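# Carry the coat stand into the taped area next door

## Task

Bring the coat stand into the adjoining room and set it upright so that each of its four feet rests fully within the yellow tape outline, none touching the tape. The stand must stay standing and must not be leaning or toppled. At the end the coffee table must still be upright. The result counts only if everything stays put without the robot holding it.

## Robot and tools

ROBOT. TidyBot++ is a single-arm mobile robot. Its base is 0.54 m long, 0.50 m wide and 0.38 m tall, on four powered casters. On top sits a seven-joint arm with a two-finger gripper. The shoulder is 0.12 m ahead of the base centre and 0.68 m up. Segment lengths: upper arm 0.42 m, forearm 0.31 m, hand 0.31 m (wrist to hand point). The arm starts folded with the hand down. In that state it reaches up to 0.08 m past the base front, and the elbow is up to 1.15 m high. A downward-pointing hand can rise to about 0.94 m, and only near the base. Two cameras: base_camera (644x364, pinhole) and wrist_camera (644x476, fisheye, looking along the hand).

FRAMES. Base frame: origin on the floor below the base centre, x forward, y left, z up. hand_pose is reported in this frame. It is the point between the finger pads; its z axis runs out along the fingers, and the fingers move along its y axis. The odometry frame is the base frame as it was when the scene began. base_odometry heading runs from -3.142 to 3.142, positive to the left. It counts wheel turns, so slip shows up as travel, and it drifts a few cm and degrees over many moves. base_tilt is in degrees, positive when leaning forward or right.

execute_actions. Argument "actions": a list holding one action or none (an empty list only reports state and images). Optional "cameras": a list from base_camera, wrist_camera, all; omitted, null or ["all"] gives every camera, [] gives none. An action may contain:
- "base": exactly one relative move from where the base last measured itself. translate_m: metres, forward positive, -2 to 2. strafe_m: metres, left positive, -2 to 2. rotate_rad: radians, counter-clockwise from above positive, -6.3 to 6.3. Any base move needing over 8.667 s at its top speed is refused.
- "joints": absolute targets by name, not offsets. joint_1_rad (whole arm about vertical; positive is clockwise from above, opposite to rotate_rad), any angle. joint_2_rad shoulder, -2.249 to 2.249. joint_3_rad upper-arm roll, any angle. joint_4_rad elbow, -2.579 to 2.579. joint_5_rad forearm roll, any angle. joint_6_rad wrist, -2.099 to 2.099. joint_7_rad hand roll, any angle; with hand down, positive is counter-clockwise from above, and at 1.57 the fingers open left/right. gripper_pos from 0 (open, gap about 85 mm) to 1 (closed, gap about 85 x (1 - gripper_pos) mm). Any-angle joints take the short way; for larger turns send steps below half a turn. Done-tolerances: 0.039 rad for joints 1 to 4, 0.056 for 5 to 7, 0.03 for the gripper.
- "speeds": caps for this action only: translate_m and strafe_m 0.05 to 0.5 m/s, rotate_rad 0.1 to 1.57 rad/s (defaults are the maxima).
All motions in an action start together. Joints or base left out may still be pushing toward earlier targets. Unknown keys or out-of-range values make the whole call refused, with no motion. An action lasts at most 15 s.

ARM GEOMETRY. With joint_1_rad 0, joint_3_rad 3.14, joint_5_rad 0 (roughly the start), the arm lies in the base's x-z plane. Angles from vertical (forward positive): upper arm = joint_2_rad; forearm = joint_2_rad - joint_4_rad; hand = that minus joint_6_rad. The hand's reach ahead of the shoulder is the sum of length x sin(angle); its height above the shoulder is the sum of length x cos(angle).

wait: "seconds" 0 to 10; nothing new is commanded and the same state and images come back. zoom_image: "camera" (base_camera or wrist_camera) and "region" [x0, y0, x1, y1] in pixels from the top-left, at most 504x504, on that camera's latest full image. finished_scene: "scene" is the current scene's number; it is final and reports success; the next scene's task arrives in its result.

RESULT LINES. base_status and joint_status describe how the last accepted action ended. "done" for the base only means the wheels turned the commanded amount, even with slip or a blocked base. "off_target": stopped short and may still push. "contact_stop" or "time_out": old target dropped, holding in place. A blocked base shoves until timeout and can still report done. "joint command not followed" with a "cause:" line means arm targets were withheld (e.g. self-collision); joints then show "not_followed" and may be retried by later actions. on_its_own lists motion you did not command. motor_effort gives percent of max per motor, the peak in brackets; readings carry offsets and noise. "ARM HIT" means a hard hit on the base or the arm itself. Gripper at 1 reading "done" means empty; "off_target" means something is held. Fingers squeeze about 96 to 120 N. MOTOR HOT warns from 60 °C; OVER-TEMPERATURE FAULT at 75 °C lets the arm sink and marks joints "limit_stop_at_motor_heat"; resend targets. A torque fault freezes arm and gripper for 10 s and skips the rest of the call; the base keeps going. Limits: joints 1 to 4 at 104.5 N m (warn 56.7), joints 5 to 7 at 51.3 N m (warn 29.4).

ACCURACY. Friction leaves joints slightly off even when all say done; the hand is often 1 to 2 cm off, more when stretched. To correct, send each joint its previous command plus (desired minus reading). Held loads make the arm sag; never command a joint to its current reading while carrying something. Trust the images over hand_pose.

CAUTIONS. The robot holds your last command while you think. Do not drive while the arm is snagged high (about 0.8 m or more): the robot can tip. Sideways force on a raised hand can lift wheels; retract or back off to level it. Avoid dropping the stand, slamming it down, hitting objects or pushing hard. Knock nothing over, especially the coffee table, and release the stand only once it stands freely inside the tape. Loose objects may get brief outside pushes.

Each tool is called after "Emit:" by a JSON object that holds its "method" and its "body".

## Session

Emit:
{"method": "execute_actions", "body": {"actions": []}}

Scene clock: 0.00 s.
base_odometry: x=+0.000 y=+0.000 heading=+0.000 (m, m, rad; odometry frame)
base_tilt: forward=+0.1 right=+0.1 (deg)
base_status: not commanded
joint_positions: joint_1_rad=-0.008 joint_2_rad=-0.404 joint_3_rad=+3.117 joint_4_rad=-2.533 joint_5_rad=-0.013 joint_6_rad=-0.860 joint_7_rad=+1.572 gripper_pos=+0.000
joint_status: not commanded
motor_effort: joint_1_rad=-1 joint_2_rad=+0 joint_3_rad=+1 joint_4_rad=+14 joint_5_rad=+0 joint_6_rad=+0 joint_7_rad=+0 (%)
hand_pose: x=+0.2672 y=+0.0082 z=+0.5943 quat_wxyz=(-0.002, +0.997, +0.012, +0.076) (m; base frame)
pictures: base_camera, wrist_camera
Images, in order (width x height): base_camera 644x364, wrist_camera 644x476.

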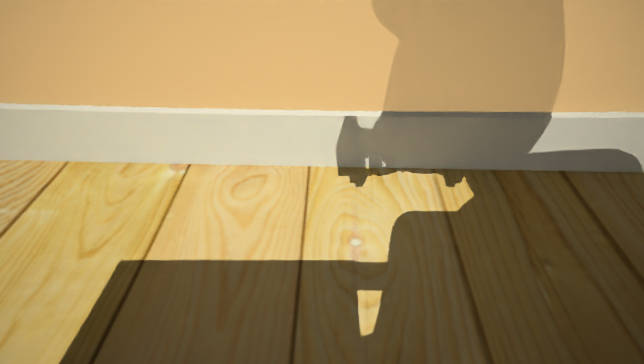

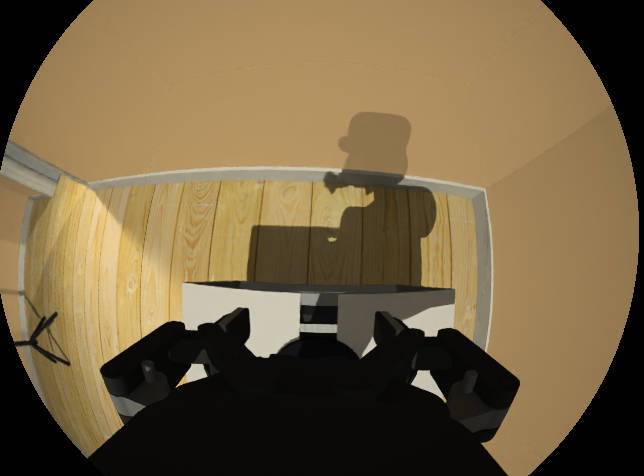

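Stand is to the left, a doorway at the front-left. Turn left.

Emit:
{"method": "execute_actions", "body": {"actions": [{"base":{"rotate_rad":1.57},"joints":{"joint_6_rad":-1.6}}]}}

Scene clock: 4.10 s.
base_odometry: x=+0.000 y=+0.000 heading=+1.570 (m, m, rad; odometry frame)
base_tilt: forward=+0.1 right=+0.1 (deg)
base_status: done
joint_positions: joint_1_rad=-0.008 joint_2_rad=-0.404 joint_3_rad=+3.117 joint_4_rad=-2.535 joint_5_rad=-0.013 joint_6_rad=-1.027 joint_7_rad=+1.572 gripper_pos=+0.000
joint_status: joint_6_rad not_followed (moved -0.168 of -0.740)
motor_effort: joint_1_rad=+0(0) joint_2_rad=+1(2) joint_3_rad=+0(1) joint_4_rad=+14(19) joint_5_rad=+0(0) joint_6_rad=-1(4) joint_7_rad=+1(1) (%)
hand_pose: x=+0.2144 y=+0.0069 z=+0.5903 quat_wxyz=(-0.001, +1.000, +0.012, -0.008) (m; base frame)
pictures: base_camera, wrist_camera
joint command not followed: on one or more control steps a check withheld the commanded joint targets, and the robot was not sent them on those steps. On the call's last step the targets were still withheld.
cause: the commanded joint targets would bring two parts of the arm too close to each other (the joints from joint_2_rad to joint_7_rad lie between them); next, command targets that bring no two parts of the arm closer together.
camera_calibration (this result's frames):
wrist_camera: T_world_to_cam=[[0.0553577, -0.998464, -0.00224028, -0.00829874], [-0.997231, -0.0551774, -0.0498666, 0.305766], [0.0496664, 0.00499457, -0.998753, 0.710053], [0, 0, 0, 1]] pos_world=[0.270113, 0.00503895, 0.724396]
Images, in order (width x height): base_camera 644x364, wrist_camera 644x476.

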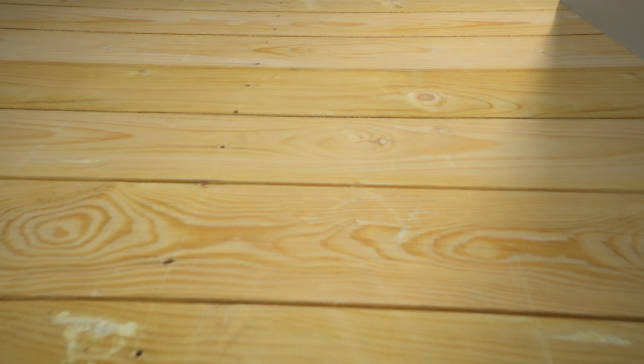

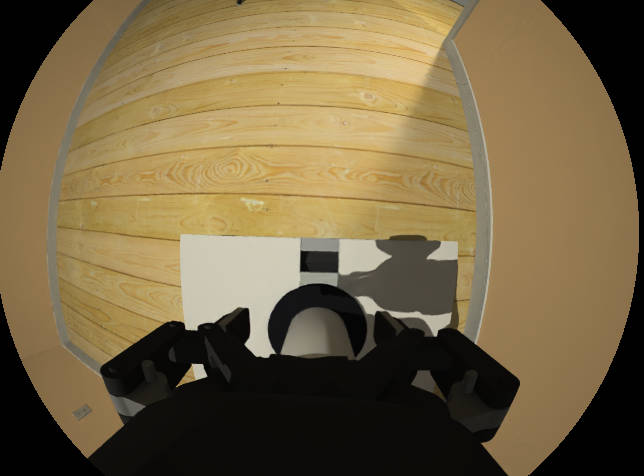

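Emit:
{"method": "execute_actions", "body": {"actions": [{"joints":{"joint_4_rad":-2.3,"joint_6_rad":0.0}}]}}

Scene clock: 8.90 s.
base_odometry: x=+0.000 y=+0.000 heading=+1.570 (m, m, rad; odometry frame)
base_tilt: forward=+0.1 right=+0.1 (deg)
base_status: not commanded
joint_positions: joint_1_rad=-0.008 joint_2_rad=-0.404 joint_3_rad=+3.117 joint_4_rad=-2.300 joint_5_rad=-0.013 joint_6_rad=-0.017 joint_7_rad=+1.572 gripper_pos=+0.000
joint_status: all done
motor_effort: joint_1_rad=+0(0) joint_2_rad=-7(7) joint_3_rad=+1(1) joint_4_rad=+21(22) joint_5_rad=+0(0) joint_6_rad=+7(7) joint_7_rad=+1(1) (%)
hand_pose: x=+0.5442 y=+0.0162 z=+0.8637 quat_wxyz=(-0.008, +0.817, +0.011, +0.576) (m; base frame)
pictures: base_camera, wrist_camera
joint command not followed: on one or more control steps a check withheld the commanded joint targets, and the robot was not sent them on those steps.
cause: the commanded joint targets would bring two parts of the arm too close to each other (the joints from joint_2_rad to joint_7_rad lie between them); next, command targets that bring no two parts of the arm closer together.
camera_calibration (this result's frames):
wrist_camera: T_world_to_cam=[[0.0372775, -0.99894, 0.0270224, -0.032071], [-0.271323, -0.0361429, -0.96181, 1.04112], [0.961766, 0.028522, -0.272382, -0.157505], [0, 0, 0, 1]] pos_world=[0.435157, 0.0100844, 0.959322]
Images, in order (width x height): base_camera 644x364, wrist_camera 644x476.

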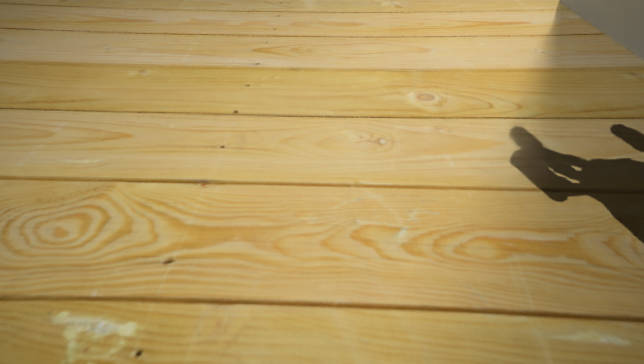

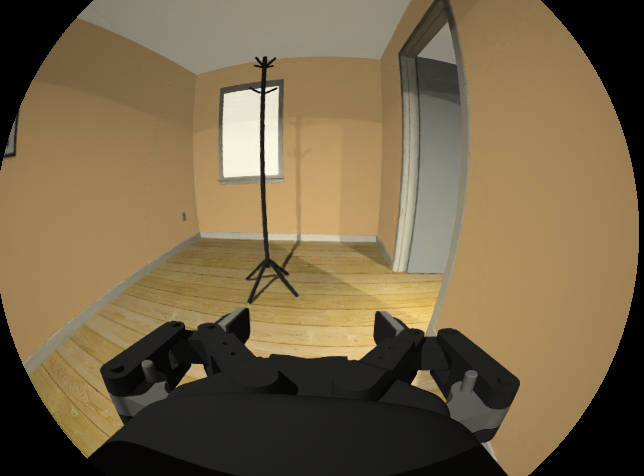

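Emit:
{"method": "execute_actions", "body": {"actions": [{"base":{"translate_m":1.2},"joints":{"joint_1_rad":1.1}}]}}

Scene clock: 19.43 s.
base_odometry: x=+0.000 y=+1.200 heading=+1.570 (m, m, rad; odometry frame)
base_tilt: forward=+0.1 right=+0.2 (deg)
base_status: done
joint_positions: joint_1_rad=+1.091 joint_2_rad=-0.405 joint_3_rad=+3.117 joint_4_rad=-2.300 joint_5_rad=-0.013 joint_6_rad=-0.017 joint_7_rad=+1.572 gripper_pos=+0.000
joint_status: all done
motor_effort: joint_1_rad=-1(1) joint_2_rad=-7(8) joint_3_rad=+1(2) joint_4_rad=+21(22) joint_5_rad=+0(0) joint_6_rad=+7(7) joint_7_rad=+1(1) (%)
hand_pose: x=+0.3267 y=-0.3713 z=+0.8640 quat_wxyz=(+0.294, +0.702, -0.418, +0.496) (m; base frame)
pictures: base_camera, wrist_camera
camera_calibration (this result's frames):
wrist_camera: T_world_to_cam=[[-0.872819, -0.487293, 0.0270593, 0.0762054], [-0.155193, 0.224555, -0.962024, 1.02744], [0.462712, -0.843872, -0.27162, -0.0986364], [0, 0, 0, 1]] pos_world=[0.271606, -0.27682, 0.959573]
Images, in order (width x height): base_camera 644x364, wrist_camera 644x476.

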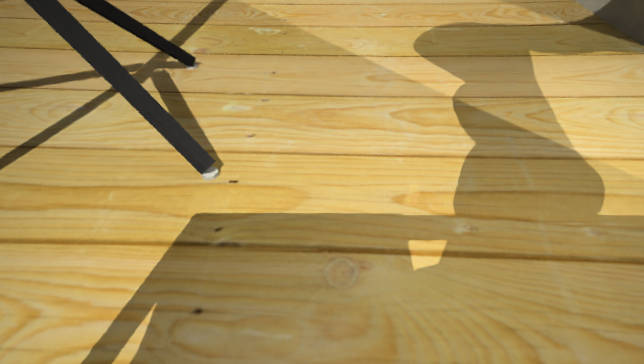

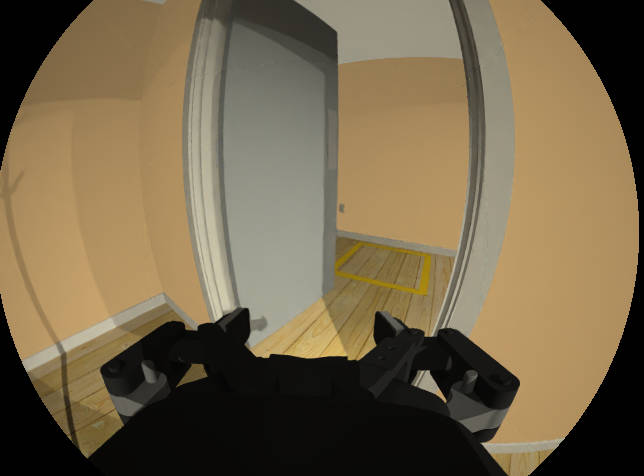

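Emit:
{"method": "execute_actions", "body": {"actions": [{"base":{"strafe_m":0.43},"joints":{"joint_1_rad":0,"joint_2_rad":-0.1,"joint_4_rad":-2.3,"joint_6_rad":0.63}}]}}

Scene clock: 33.80 s.
base_odometry: x=-0.431 y=+1.200 heading=+1.570 (m, m, rad; odometry frame)
base_tilt: forward=+0.1 right=+0.2 (deg)
base_status: done
joint_positions: joint_1_rad=+0.009 joint_2_rad=-0.114 joint_3_rad=+3.116 joint_4_rad=-2.300 joint_5_rad=-0.013 joint_6_rad=+0.591 joint_7_rad=+1.572 gripper_pos=+0.000
joint_status: all done
motor_effort: joint_1_rad=+0(1) joint_2_rad=-16(16) joint_3_rad=+0(2) joint_4_rad=+19(21) joint_5_rad=+0(1) joint_6_rad=+7(7) joint_7_rad=+1(1) (%)
hand_pose: x=+0.6388 y=+0.0081 z=+0.9111 quat_wxyz=(-0.005, +0.715, +0.001, +0.699) (m; base frame)
pictures: base_camera, wrist_camera
camera_calibration (this result's frames):
wrist_camera: T_world_to_cam=[[0.00955641, -0.999671, 0.0237975, -0.0243013], [0.0431547, -0.0233641, -0.998795, 0.944797], [0.999023, 0.0105719, 0.0429173, -0.54621], [0, 0, 0, 1]] pos_world=[0.505135, 0.00355552, 0.967679]
Images, in order (width x height): base_camera 644x364, wrist_camera 644x476.

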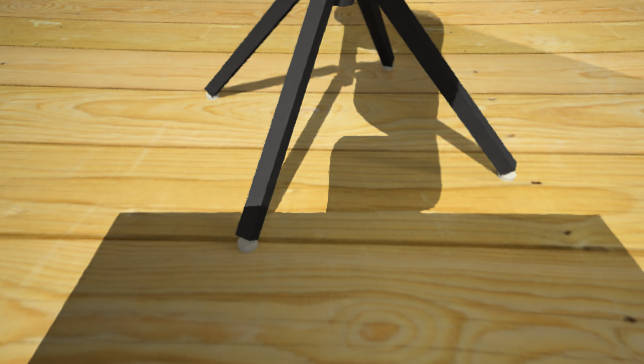

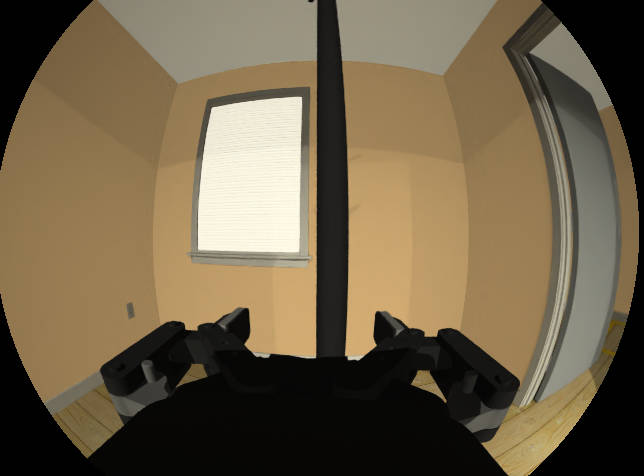

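Emit:
{"method": "execute_actions", "body": {"actions": [{"base":{"translate_m":0.08}}]}}

Emit:
{"method": "execute_actions", "body": {"actions": [{"joints":{"gripper_pos":1}}]}}

Emit:
{"method": "execute_actions", "body": {"actions": [{"joints":{"joint_2_rad":-0.1,"joint_4_rad":-2.05,"joint_6_rad":0.36},"speeds":{}}]}}

Scene clock: 39.83 s.
base_odometry: x=-0.431 y=+1.281 heading=+1.570 (m, m, rad; odometry frame)
base_tilt: forward=+0.1 right=+0.2 (deg)
base_status: done
joint_positions: joint_1_rad=+0.009 joint_2_rad=-0.101 joint_3_rad=+3.116 joint_4_rad=-2.299 joint_5_rad=-0.013 joint_6_rad=+0.593 joint_7_rad=+1.572 gripper_pos=+0.000
joint_status: not commanded
motor_effort: joint_1_rad=+0(1) joint_2_rad=-16(19) joint_3_rad=+0(1) joint_4_rad=+19(20) joint_5_rad=+0(0) joint_6_rad=+7(8) joint_7_rad=+1(1) (%)
hand_pose: x=+0.6418 y=+0.0081 z=+0.9047 quat_wxyz=(-0.005, +0.719, +0.001, +0.695) (m; base frame)
pictures: base_camera, wrist_camera
camera_calibration (this result's frames):
wrist_camera: T_world_to_cam=[[0.00982773, -0.999674, 0.0235543, -0.024158], [0.0315181, -0.023234, -0.999233, 0.946163], [0.999455, 0.0105626, 0.0312795, -0.538723], [0, 0, 0, 1]] pos_world=[0.508845, 0.00352328, 0.962857]
Images, in order (width x height): base_camera 644x364, wrist_camera 644x476.

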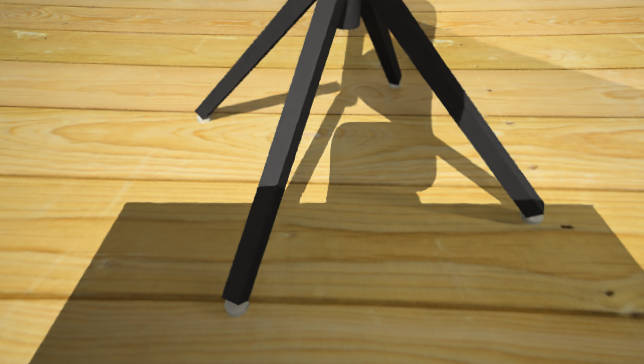

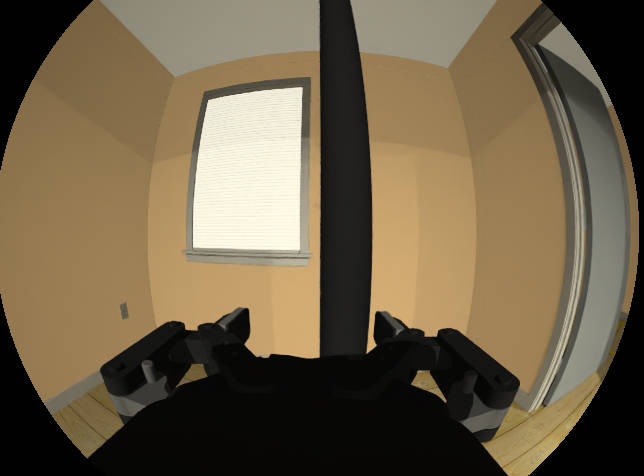

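Scene clock: 41.20 s.
base_odometry: x=-0.431 y=+1.280 heading=+1.570 (m, m, rad; odometry frame)
base_tilt: forward=+0.2 right=+0.2 (deg)
base_status: not commanded
joint_positions: joint_1_rad=+0.023 joint_2_rad=-0.101 joint_3_rad=+3.140 joint_4_rad=-2.301 joint_5_rad=-0.015 joint_6_rad=+0.596 joint_7_rad=+1.572 gripper_pos=+0.681
joint_status: gripper_pos off_target (ended at +0.681, target +1.000)
motor_effort: joint_1_rad=-7(10) joint_2_rad=-17(19) joint_3_rad=-7(9) joint_4_rad=+19(22) joint_5_rad=+3(4) joint_6_rad=+8(10) joint_7_rad=-1(1) (%)
hand_pose: x=+0.6416 y=-0.0121 z=+0.9048 quat_wxyz=(+0.006, +0.719, -0.014, +0.695) (m; base frame)
pictures: base_camera, wrist_camera
camera_calibration (this result's frames):
wrist_camera: T_world_to_cam=[[-0.0284756, -0.999403, 0.0195884, -0.0162379], [0.0320148, -0.0204981, -0.999277, 0.945511], [0.999082, -0.0278279, 0.0325794, -0.539652], [0, 0, 0, 1]] pos_world=[0.508423, -0.0118644, 0.962727]
Images, in order (width x height): base_camera 644x364, wrist_camera 644x476.

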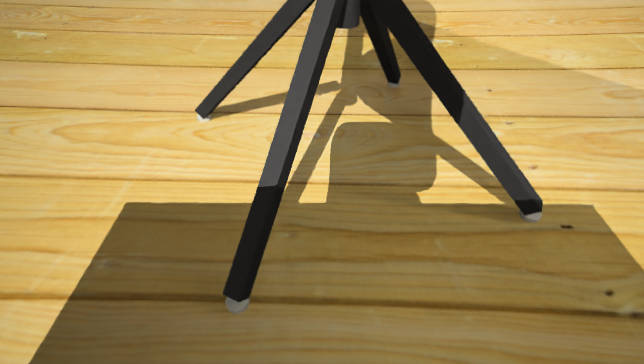

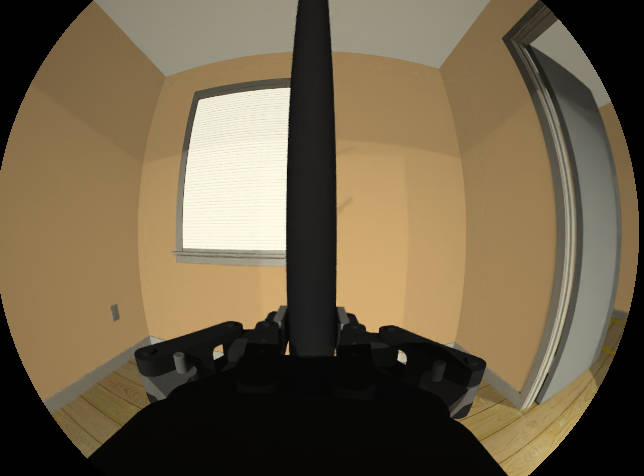

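action 0: "speeds" must be an object that gives a speed for at least one key that is commanded beside it, as in {"translate_m": 0.5}; or leave "speeds" out

Emit:
{"method": "execute_actions", "body": {"actions": [{"joints":{"joint_2_rad":-0.1,"joint_4_rad":-2.05,"joint_6_rad":0.36}}]}}

Scene clock: 44.33 s.
base_odometry: x=-0.431 y=+1.280 heading=+1.570 (m, m, rad; odometry frame)
base_tilt: forward=+0.1 right=+0.2 (deg)
base_status: not commanded
joint_positions: joint_1_rad=+0.013 joint_2_rad=-0.068 joint_3_rad=+3.129 joint_4_rad=-2.121 joint_5_rad=-0.013 joint_6_rad=+0.348 joint_7_rad=+1.572 gripper_pos=+0.681
joint_status: joint_4_rad off_target (ended at -2.121, target -2.050); the others done
motor_effort: joint_1_rad=-1(4) joint_2_rad=-26(27) joint_3_rad=+1(4) joint_4_rad=+31(32) joint_5_rad=-3(3) joint_6_rad=+14(15) joint_7_rad=-3(3) (%)
hand_pose: x=+0.6773 y=-0.0004 z=+0.9143 quat_wxyz=(-0.001, +0.753, -0.006, +0.658) (m; base frame)
pictures: base_camera, wrist_camera
camera_calibration (this result's frames):
wrist_camera: T_world_to_cam=[[-0.00261158, -0.99978, 0.0207939, -0.022322], [-0.0674908, -0.0205703, -0.997508, 1.01988], [0.997716, -0.00400846, -0.0674222, -0.482958], [0, 0, 0, 1]] pos_world=[0.55063, -0.00327379, 0.985237]
Images, in order (width x height): base_camera 644x364, wrist_camera 644x476.

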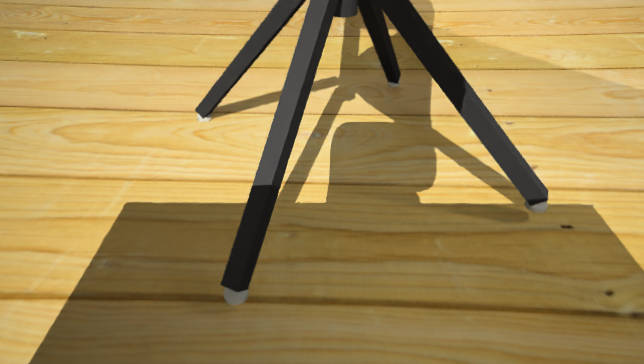

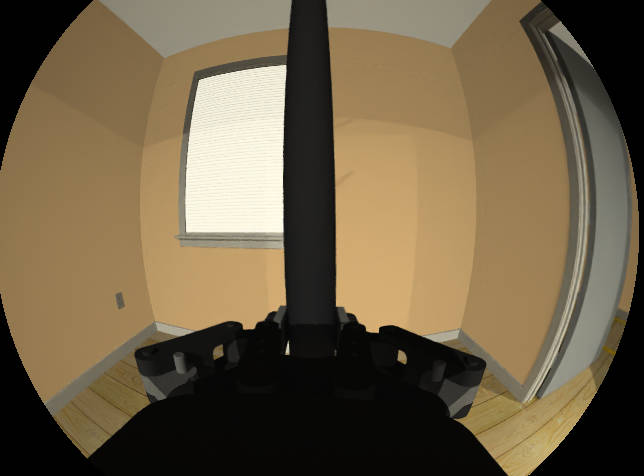

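Emit:
{"method": "execute_actions", "body": {"actions": [{"joints":{"joint_2_rad":-0.15,"joint_4_rad":-1.8,"joint_6_rad":0.2}}]}}

Scene clock: 47.97 s.
base_odometry: x=-0.431 y=+1.280 heading=+1.570 (m, m, rad; odometry frame)
base_tilt: forward=+0.2 right=+0.2 (deg)
base_status: not commanded
joint_positions: joint_1_rad=+0.013 joint_2_rad=-0.028 joint_3_rad=+3.129 joint_4_rad=-1.949 joint_5_rad=-0.012 joint_6_rad=+0.119 joint_7_rad=+1.572 gripper_pos=+0.681
joint_status: joint_2_rad off_target (ended at -0.028, target -0.150); joint_4_rad off_target (ended at -1.949, target -1.800); joint_6_rad off_target (ended at +0.119, target +0.200)
motor_effort: joint_1_rad=-1(1) joint_2_rad=-47(47) joint_3_rad=-1(0) joint_4_rad=+45(46) joint_5_rad=-3(3) joint_6_rad=+25(25) joint_7_rad=-2(4) (%)
hand_pose: x=+0.7054 y=+0.0005 z=+0.9229 quat_wxyz=(-0.002, +0.784, -0.005, +0.621) (m; base frame)
pictures: base_camera, wrist_camera
camera_calibration (this result's frames):
wrist_camera: T_world_to_cam=[[0.00266169, -0.999796, 0.0200434, -0.024488], [-0.164588, -0.0202081, -0.986155, 1.08842], [0.986359, -0.000674057, -0.164608, -0.412704], [0, 0, 0, 1]] pos_world=[0.58628, -0.00276638, 1.00591]
Images, in order (width x height): base_camera 644x364, wrist_camera 644x476.

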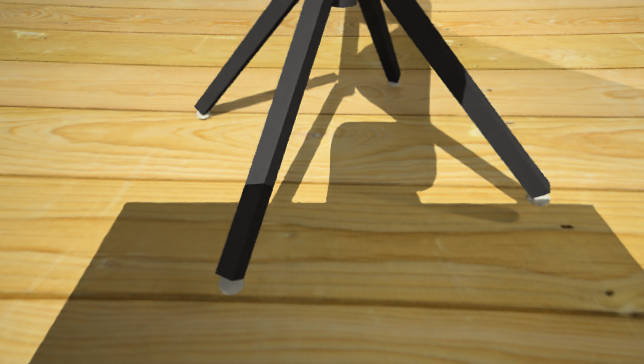

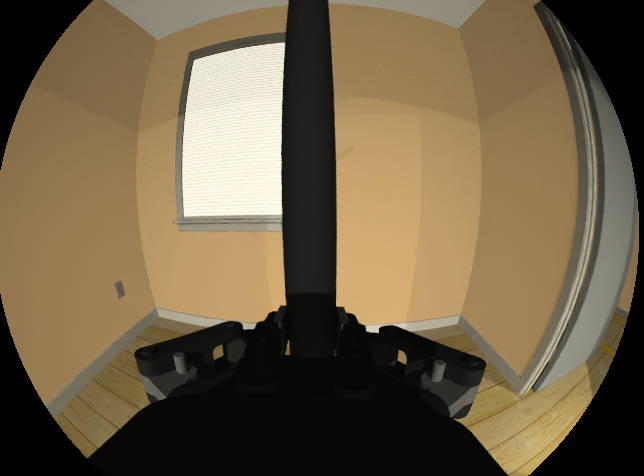

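Emit:
{"method": "execute_actions", "body": {"actions": [{"joints":{"joint_2_rad":-0.3,"joint_4_rad":-1.8,"joint_6_rad":0.5}}]}}

Scene clock: 56.27 s.
base_odometry: x=-0.431 y=+1.280 heading=+1.570 (m, m, rad; odometry frame)
base_tilt: forward=+0.2 right=+0.2 (deg)
base_status: not commanded
joint_positions: joint_1_rad=+0.010 joint_2_rad=-0.139 joint_3_rad=+3.127 joint_4_rad=-1.978 joint_5_rad=-0.012 joint_6_rad=+0.310 joint_7_rad=+1.572 gripper_pos=+0.681
joint_status: joint_2_rad off_target (ended at -0.139, target -0.300); joint_4_rad off_target (ended at -1.978, target -1.800); joint_6_rad off_target (ended at +0.310, target +0.500)
motor_effort: joint_1_rad=-1(2) joint_2_rad=-49(59) joint_3_rad=+0(2) joint_4_rad=+53(56) joint_5_rad=+0(3) joint_6_rad=+31(35) joint_7_rad=+1(2) (%)
hand_pose: x=+0.6746 y=+0.0038 z=+1.0280 quat_wxyz=(-0.003, +0.692, -0.002, +0.722) (m; base frame)
pictures: base_camera, wrist_camera
camera_calibration (this result's frames):
wrist_camera: T_world_to_cam=[[0.000823681, -0.99975, 0.0223501, -0.0244273], [0.108135, -0.02213, -0.99389, 1.01108], [0.994136, 0.00323547, 0.10809, -0.650618], [0, 0, 0, 1]] pos_world=[0.53749, 0.0000589431, 1.07577]
Images, in order (width x height): base_camera 644x364, wrist_camera 644x476.

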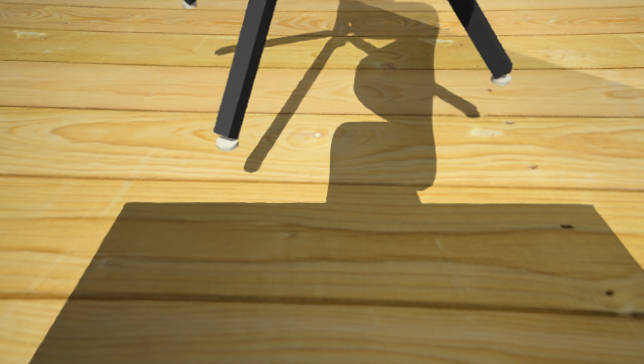

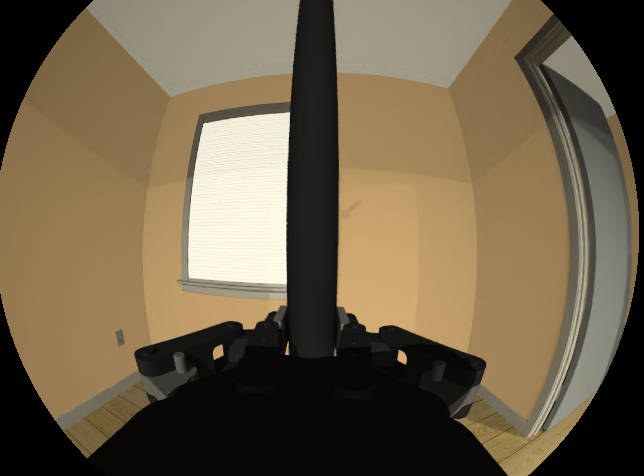

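Emit:
{"method": "execute_actions", "body": {"actions": [{"base":{"rotate_rad":-1.57},"speeds":{"rotate_rad":0.6}}]}}

Emit:
{"method": "execute_actions", "body": {"actions": [{"base":{"strafe_m":0.45},"speeds":{"strafe_m":0.3}}]}}

Scene clock: 62.53 s.
base_odometry: x=-0.431 y=+1.281 heading=+0.000 (m, m, rad; odometry frame)
base_tilt: forward=+0.1 right=+0.1 (deg)
base_status: done
joint_positions: joint_1_rad=-0.001 joint_2_rad=-0.138 joint_3_rad=+3.115 joint_4_rad=-1.980 joint_5_rad=-0.012 joint_6_rad=+0.310 joint_7_rad=+1.572 gripper_pos=+0.681
joint_status: not commanded
motor_effort: joint_1_rad=-1(7) joint_2_rad=-49(51) joint_3_rad=+0(7) joint_4_rad=+54(55) joint_5_rad=+0(2) joint_6_rad=+31(33) joint_7_rad=+1(2) (%)
hand_pose: x=+0.6746 y=+0.0167 z=+1.0263 quat_wxyz=(-0.011, +0.693, +0.006, +0.721) (m; base frame)
pictures: base_camera, wrist_camera
camera_calibration (this result's frames):
wrist_camera: T_world_to_cam=[[0.0230771, -0.999447, 0.023951, -0.0281652], [0.105649, -0.0213852, -0.994174, 1.01154], [0.994136, 0.0254731, 0.105097, -0.647807], [0, 0, 0, 1]] pos_world=[0.537791, 0.00998404, 1.0744]
Images, in order (width x height): base_camera 644x364, wrist_camera 644x476.

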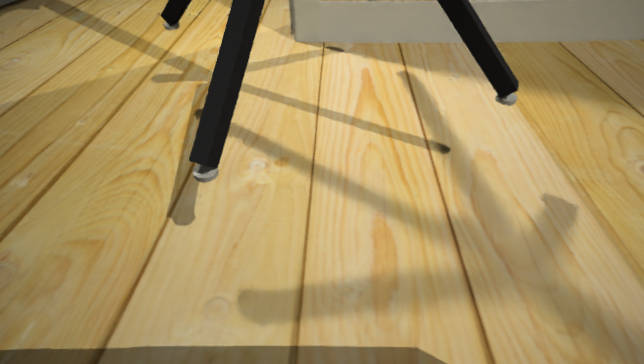

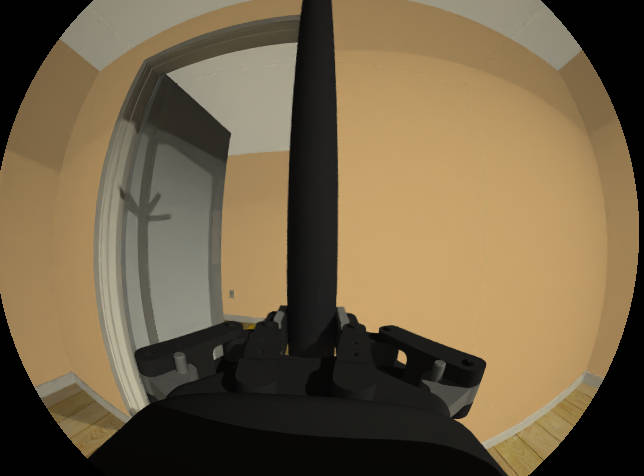

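Scene clock: 65.13 s.
base_odometry: x=-0.430 y=+1.731 heading=-0.001 (m, m, rad; odometry frame)
base_tilt: forward=+0.2 right=+0.2 (deg)
base_status: done
joint_positions: joint_1_rad=-0.004 joint_2_rad=-0.138 joint_3_rad=+3.112 joint_4_rad=-1.980 joint_5_rad=-0.012 joint_6_rad=+0.310 joint_7_rad=+1.572 gripper_pos=+0.681
joint_status: not commanded
motor_effort: joint_1_rad=-1(3) joint_2_rad=-49(52) joint_3_rad=+0(4) joint_4_rad=+54(56) joint_5_rad=+0(1) joint_6_rad=+31(34) joint_7_rad=+0(1) (%)
hand_pose: x=+0.6745 y=+0.0198 z=+1.0264 quat_wxyz=(-0.013, +0.693, +0.008, +0.721) (m; base frame)
pictures: base_camera, wrist_camera
camera_calibration (this result's frames):
wrist_camera: T_world_to_cam=[[0.0284476, -0.999299, 0.0243317, -0.0290628], [0.10602, -0.0211879, -0.994138, 1.01147], [0.993957, 0.0308605, 0.105343, -0.64803], [0, 0, 0, 1]] pos_world=[0.537703, 0.0123871, 1.07452]
Images, in order (width x height): base_camera 644x364, wrist_camera 644x476.

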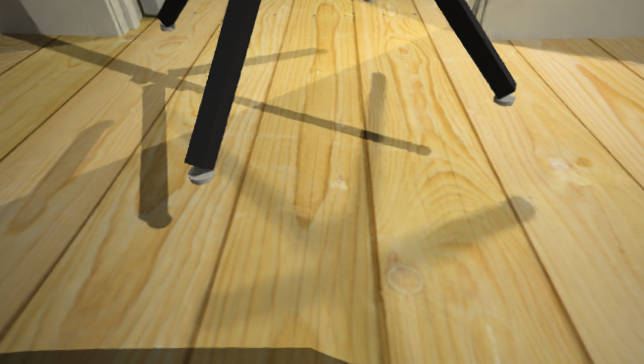

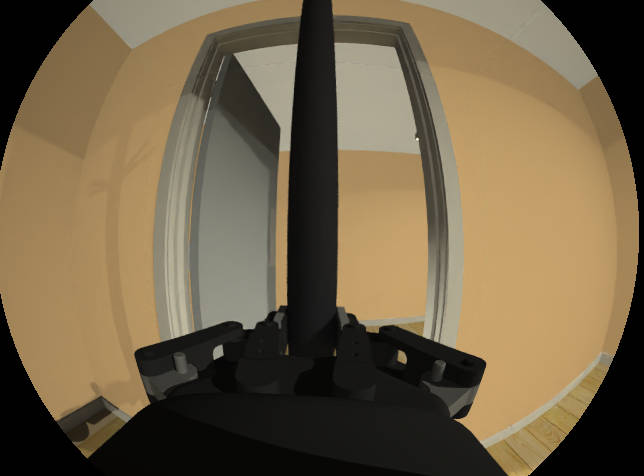

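Emit:
{"method": "execute_actions", "body": {"actions": [{"base":{"translate_m":0.75},"speeds":{"translate_m":0.2}}]}}

Scene clock: 74.67 s.
base_odometry: x=+0.320 y=+1.731 heading=+0.000 (m, m, rad; odometry frame)
base_tilt: forward=+0.2 right=+0.1 (deg)
base_status: done
joint_positions: joint_1_rad=-0.003 joint_2_rad=-0.132 joint_3_rad=+3.112 joint_4_rad=-1.981 joint_5_rad=-0.012 joint_6_rad=+0.310 joint_7_rad=+1.572 gripper_pos=+0.681
joint_status: not commanded
motor_effort: joint_1_rad=-1(2) joint_2_rad=-50(53) joint_3_rad=+0(3) joint_4_rad=+54(56) joint_5_rad=+0(0) joint_6_rad=+32(34) joint_7_rad=+0(0) (%)
hand_pose: x=+0.6764 y=+0.0197 z=+1.0228 quat_wxyz=(-0.013, +0.695, +0.008, +0.718) (m; base frame)
pictures: base_camera, wrist_camera
camera_calibration (this result's frames):
wrist_camera: T_world_to_cam=[[0.0284769, -0.999302, 0.0241904, -0.0289704], [0.0997128, -0.0212397, -0.99479, 1.01266], [0.994609, 0.0307407, 0.0990383, -0.643471], [0, 0, 0, 1]] pos_world=[0.539852, 0.012339, 1.07181]
Images, in order (width x height): base_camera 644x364, wrist_camera 644x476.

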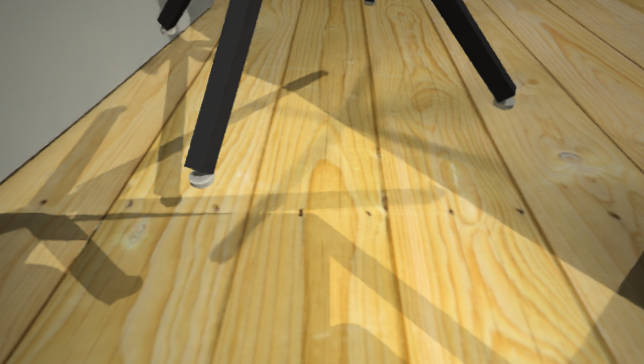

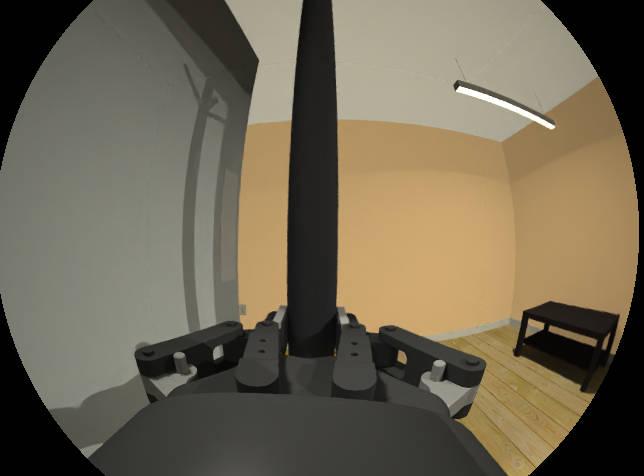

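Emit:
{"method": "execute_actions", "body": {"actions": [{"base":{"strafe_m":-0.07},"speeds":{"strafe_m":0.2}}]}}

Emit:
{"method": "execute_actions", "body": {"actions": [{"base":{"translate_m":0.6},"speeds":{"translate_m":0.2}}]}}

Scene clock: 79.57 s.
base_odometry: x=+0.320 y=+1.661 heading=+0.000 (m, m, rad; odometry frame)
base_tilt: forward=+0.2 right=+0.2 (deg)
base_status: done
joint_positions: joint_1_rad=+0.004 joint_2_rad=-0.132 joint_3_rad=+3.121 joint_4_rad=-1.981 joint_5_rad=-0.012 joint_6_rad=+0.310 joint_7_rad=+1.572 gripper_pos=+0.681
joint_status: not commanded
motor_effort: joint_1_rad=+0(4) joint_2_rad=-50(51) joint_3_rad=+1(5) joint_4_rad=+54(55) joint_5_rad=-1(1) joint_6_rad=+32(33) joint_7_rad=+0(1) (%)
hand_pose: x=+0.6767 y=+0.0106 z=+1.0229 quat_wxyz=(-0.007, +0.695, +0.002, +0.719) (m; base frame)
pictures: base_camera, wrist_camera
camera_calibration (this result's frames):
wrist_camera: T_world_to_cam=[[0.0128944, -0.99965, 0.0230927, -0.0263701], [0.0993899, -0.021699, -0.994812, 1.01271], [0.994965, 0.0151226, 0.0990753, -0.643637], [0, 0, 0, 1]] pos_world=[0.540082, 0.00534749, 1.07184]
Images, in order (width x height): base_camera 644x364, wrist_camera 644x476.

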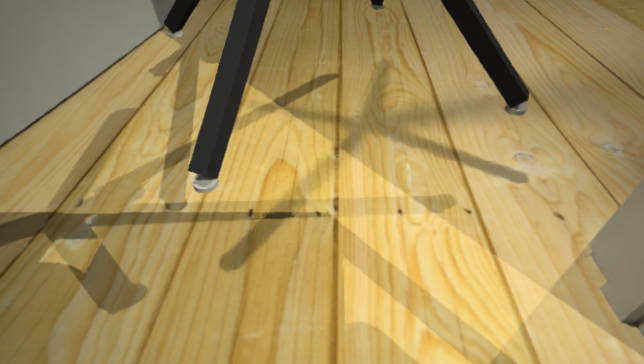

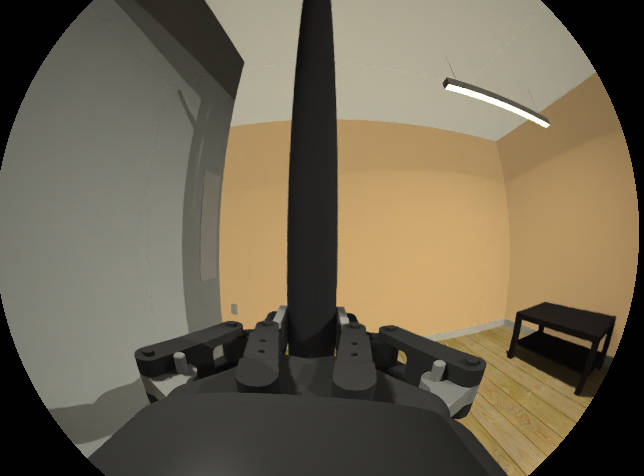

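Scene clock: 83.47 s.
base_odometry: x=+0.920 y=+1.660 heading=-0.001 (m, m, rad; odometry frame)
base_tilt: forward=+0.2 right=+0.2 (deg)
base_status: done
joint_positions: joint_1_rad=+0.004 joint_2_rad=-0.134 joint_3_rad=+3.121 joint_4_rad=-1.981 joint_5_rad=-0.012 joint_6_rad=+0.310 joint_7_rad=+1.572 gripper_pos=+0.681
joint_status: not commanded
motor_effort: joint_1_rad=+0(1) joint_2_rad=-50(53) joint_3_rad=+1(2) joint_4_rad=+54(56) joint_5_rad=+0(1) joint_6_rad=+32(34) joint_7_rad=+1(0) (%)
hand_pose: x=+0.6761 y=+0.0106 z=+1.0236 quat_wxyz=(-0.007, +0.695, +0.002, +0.719) (m; base frame)
pictures: base_camera, wrist_camera
camera_calibration (this result's frames):
wrist_camera: T_world_to_cam=[[0.012863, -0.99965, 0.023124, -0.0263879], [0.100674, -0.0217137, -0.994683, 1.01247], [0.994836, 0.0151226, 0.100359, -0.644301], [0, 0, 0, 1]] pos_world=[0.539385, 0.00534924, 1.07235]
Images, in order (width x height): base_camera 644x364, wrist_camera 644x476.

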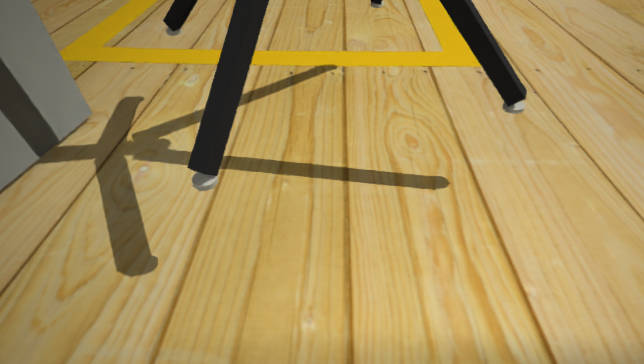

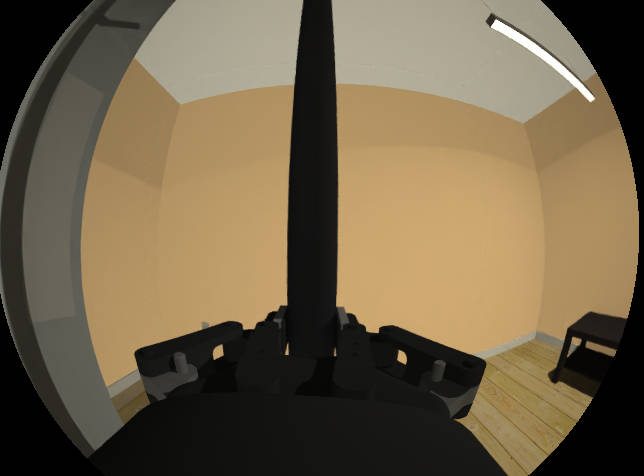

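Emit:
{"method": "execute_actions", "body": {"actions": [{"base":{"translate_m":0.75},"speeds":{"translate_m":0.25}}]}}

Emit:
{"method": "execute_actions", "body": {"actions": [{"base":{"strafe_m":0.13},"speeds":{"strafe_m":0.2}}]}}

Scene clock: 90.40 s.
base_odometry: x=+1.671 y=+1.659 heading=-0.001 (m, m, rad; odometry frame)
base_tilt: forward=+0.2 right=+0.1 (deg)
base_status: done
joint_positions: joint_1_rad=+0.004 joint_2_rad=-0.134 joint_3_rad=+3.120 joint_4_rad=-1.981 joint_5_rad=-0.012 joint_6_rad=+0.310 joint_7_rad=+1.572 gripper_pos=+0.681
joint_status: not commanded
motor_effort: joint_1_rad=+0(2) joint_2_rad=-49(52) joint_3_rad=+1(2) joint_4_rad=+54(56) joint_5_rad=+0(0) joint_6_rad=+32(34) joint_7_rad=+1(0) (%)
hand_pose: x=+0.6761 y=+0.0107 z=+1.0236 quat_wxyz=(-0.007, +0.695, +0.002, +0.719) (m; base frame)
pictures: base_camera, wrist_camera
camera_calibration (this result's frames):
wrist_camera: T_world_to_cam=[[0.0129001, -0.999649, 0.0231264, -0.0263938], [0.100669, -0.0217124, -0.994683, 1.01247], [0.994836, 0.0151596, 0.100353, -0.644346], [0, 0, 0, 1]] pos_world=[0.539435, 0.0053666, 1.07236]
Images, in order (width x height): base_camera 644x364, wrist_camera 644x476.

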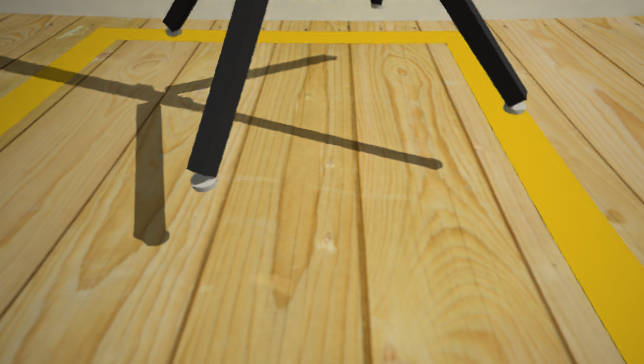

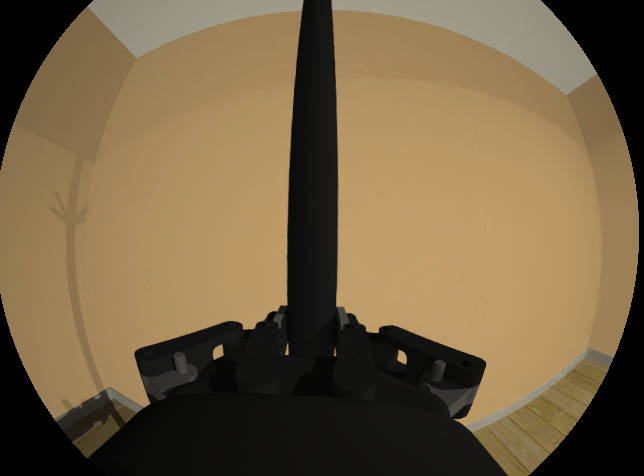

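Scene clock: 92.00 s.
base_odometry: x=+1.671 y=+1.789 heading=-0.001 (m, m, rad; odometry frame)
base_tilt: forward=+0.2 right=+0.2 (deg)
base_status: done
joint_positions: joint_1_rad=-0.003 joint_2_rad=-0.134 joint_3_rad=+3.112 joint_4_rad=-1.981 joint_5_rad=-0.012 joint_6_rad=+0.310 joint_7_rad=+1.572 gripper_pos=+0.681
joint_status: not commanded
motor_effort: joint_1_rad=-1(4) joint_2_rad=-50(51) joint_3_rad=+0(4) joint_4_rad=+55(56) joint_5_rad=-1(1) joint_6_rad=+33(33) joint_7_rad=+0(0) (%)
hand_pose: x=+0.6758 y=+0.0195 z=+1.0235 quat_wxyz=(-0.013, +0.695, +0.008, +0.719) (m; base frame)
pictures: base_camera, wrist_camera
camera_calibration (this result's frames):
wrist_camera: T_world_to_cam=[[0.028126, -0.999311, 0.0242044, -0.0289384], [0.100996, -0.0212492, -0.99466, 1.01241], [0.994489, 0.0304203, 0.100328, -0.644192], [0, 0, 0, 1]] pos_world=[0.539208, 0.0121909, 1.07233]
Images, in order (width x height): base_camera 644x364, wrist_camera 644x476.

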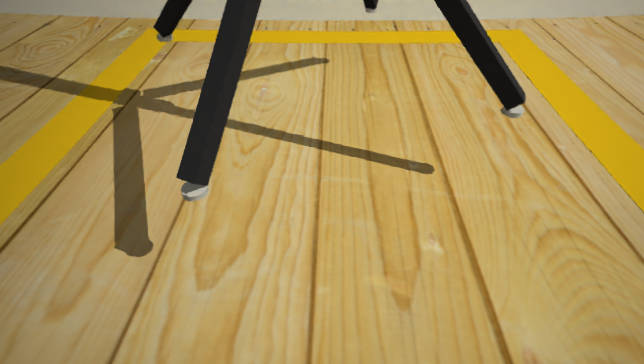

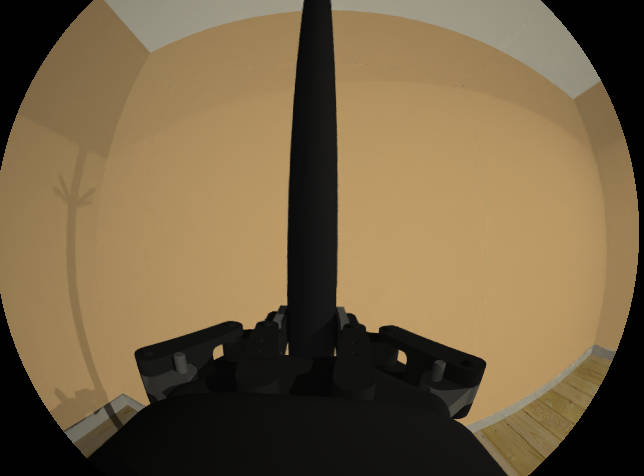

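Emit:
{"method": "execute_actions", "body": {"actions": [{"joints":{"joint_2_rad":-0.22,"joint_4_rad":-2.05,"joint_6_rad":0.62}}]}}

Scene clock: 99.27 s.
base_odometry: x=+1.671 y=+1.789 heading=-0.001 (m, m, rad; odometry frame)
base_tilt: forward=+0.1 right=+0.2 (deg)
base_status: not commanded
joint_positions: joint_1_rad=-0.002 joint_2_rad=-0.089 joint_3_rad=+3.114 joint_4_rad=-2.194 joint_5_rad=-0.012 joint_6_rad=+0.439 joint_7_rad=+1.572 gripper_pos=+0.684
joint_status: joint_2_rad off_target (ended at -0.089, target -0.220); joint_4_rad off_target (ended at -2.194, target -2.050); joint_6_rad off_target (ended at +0.439, target +0.620)
motor_effort: joint_1_rad=-1(2) joint_2_rad=-45(50) joint_3_rad=+0(3) joint_4_rad=+47(53) joint_5_rad=-1(3) joint_6_rad=+28(31) joint_7_rad=-1(3) (%)
hand_pose: x=+0.6615 y=+0.0163 z=+0.9113 quat_wxyz=(-0.010, +0.740, +0.007, +0.673) (m; base frame)
pictures: base_camera, wrist_camera
camera_calibration (this result's frames):
wrist_camera: T_world_to_cam=[[0.0265817, -0.999362, 0.0238406, -0.0276715], [-0.0280036, -0.0245841, -0.999305, 0.991787], [0.999254, 0.0258956, -0.0286392, -0.504169], [0, 0, 0, 1]] pos_world=[0.532302, 0.00978404, 0.977318]
Images, in order (width x height): base_camera 644x364, wrist_camera 644x476.

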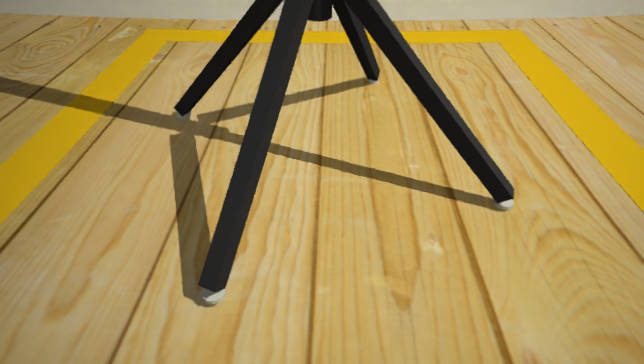

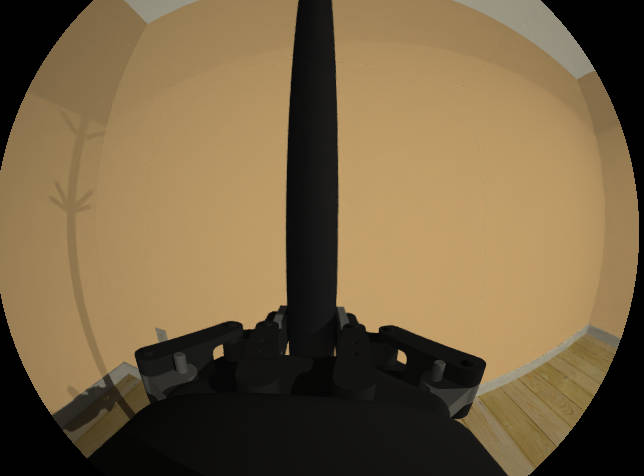

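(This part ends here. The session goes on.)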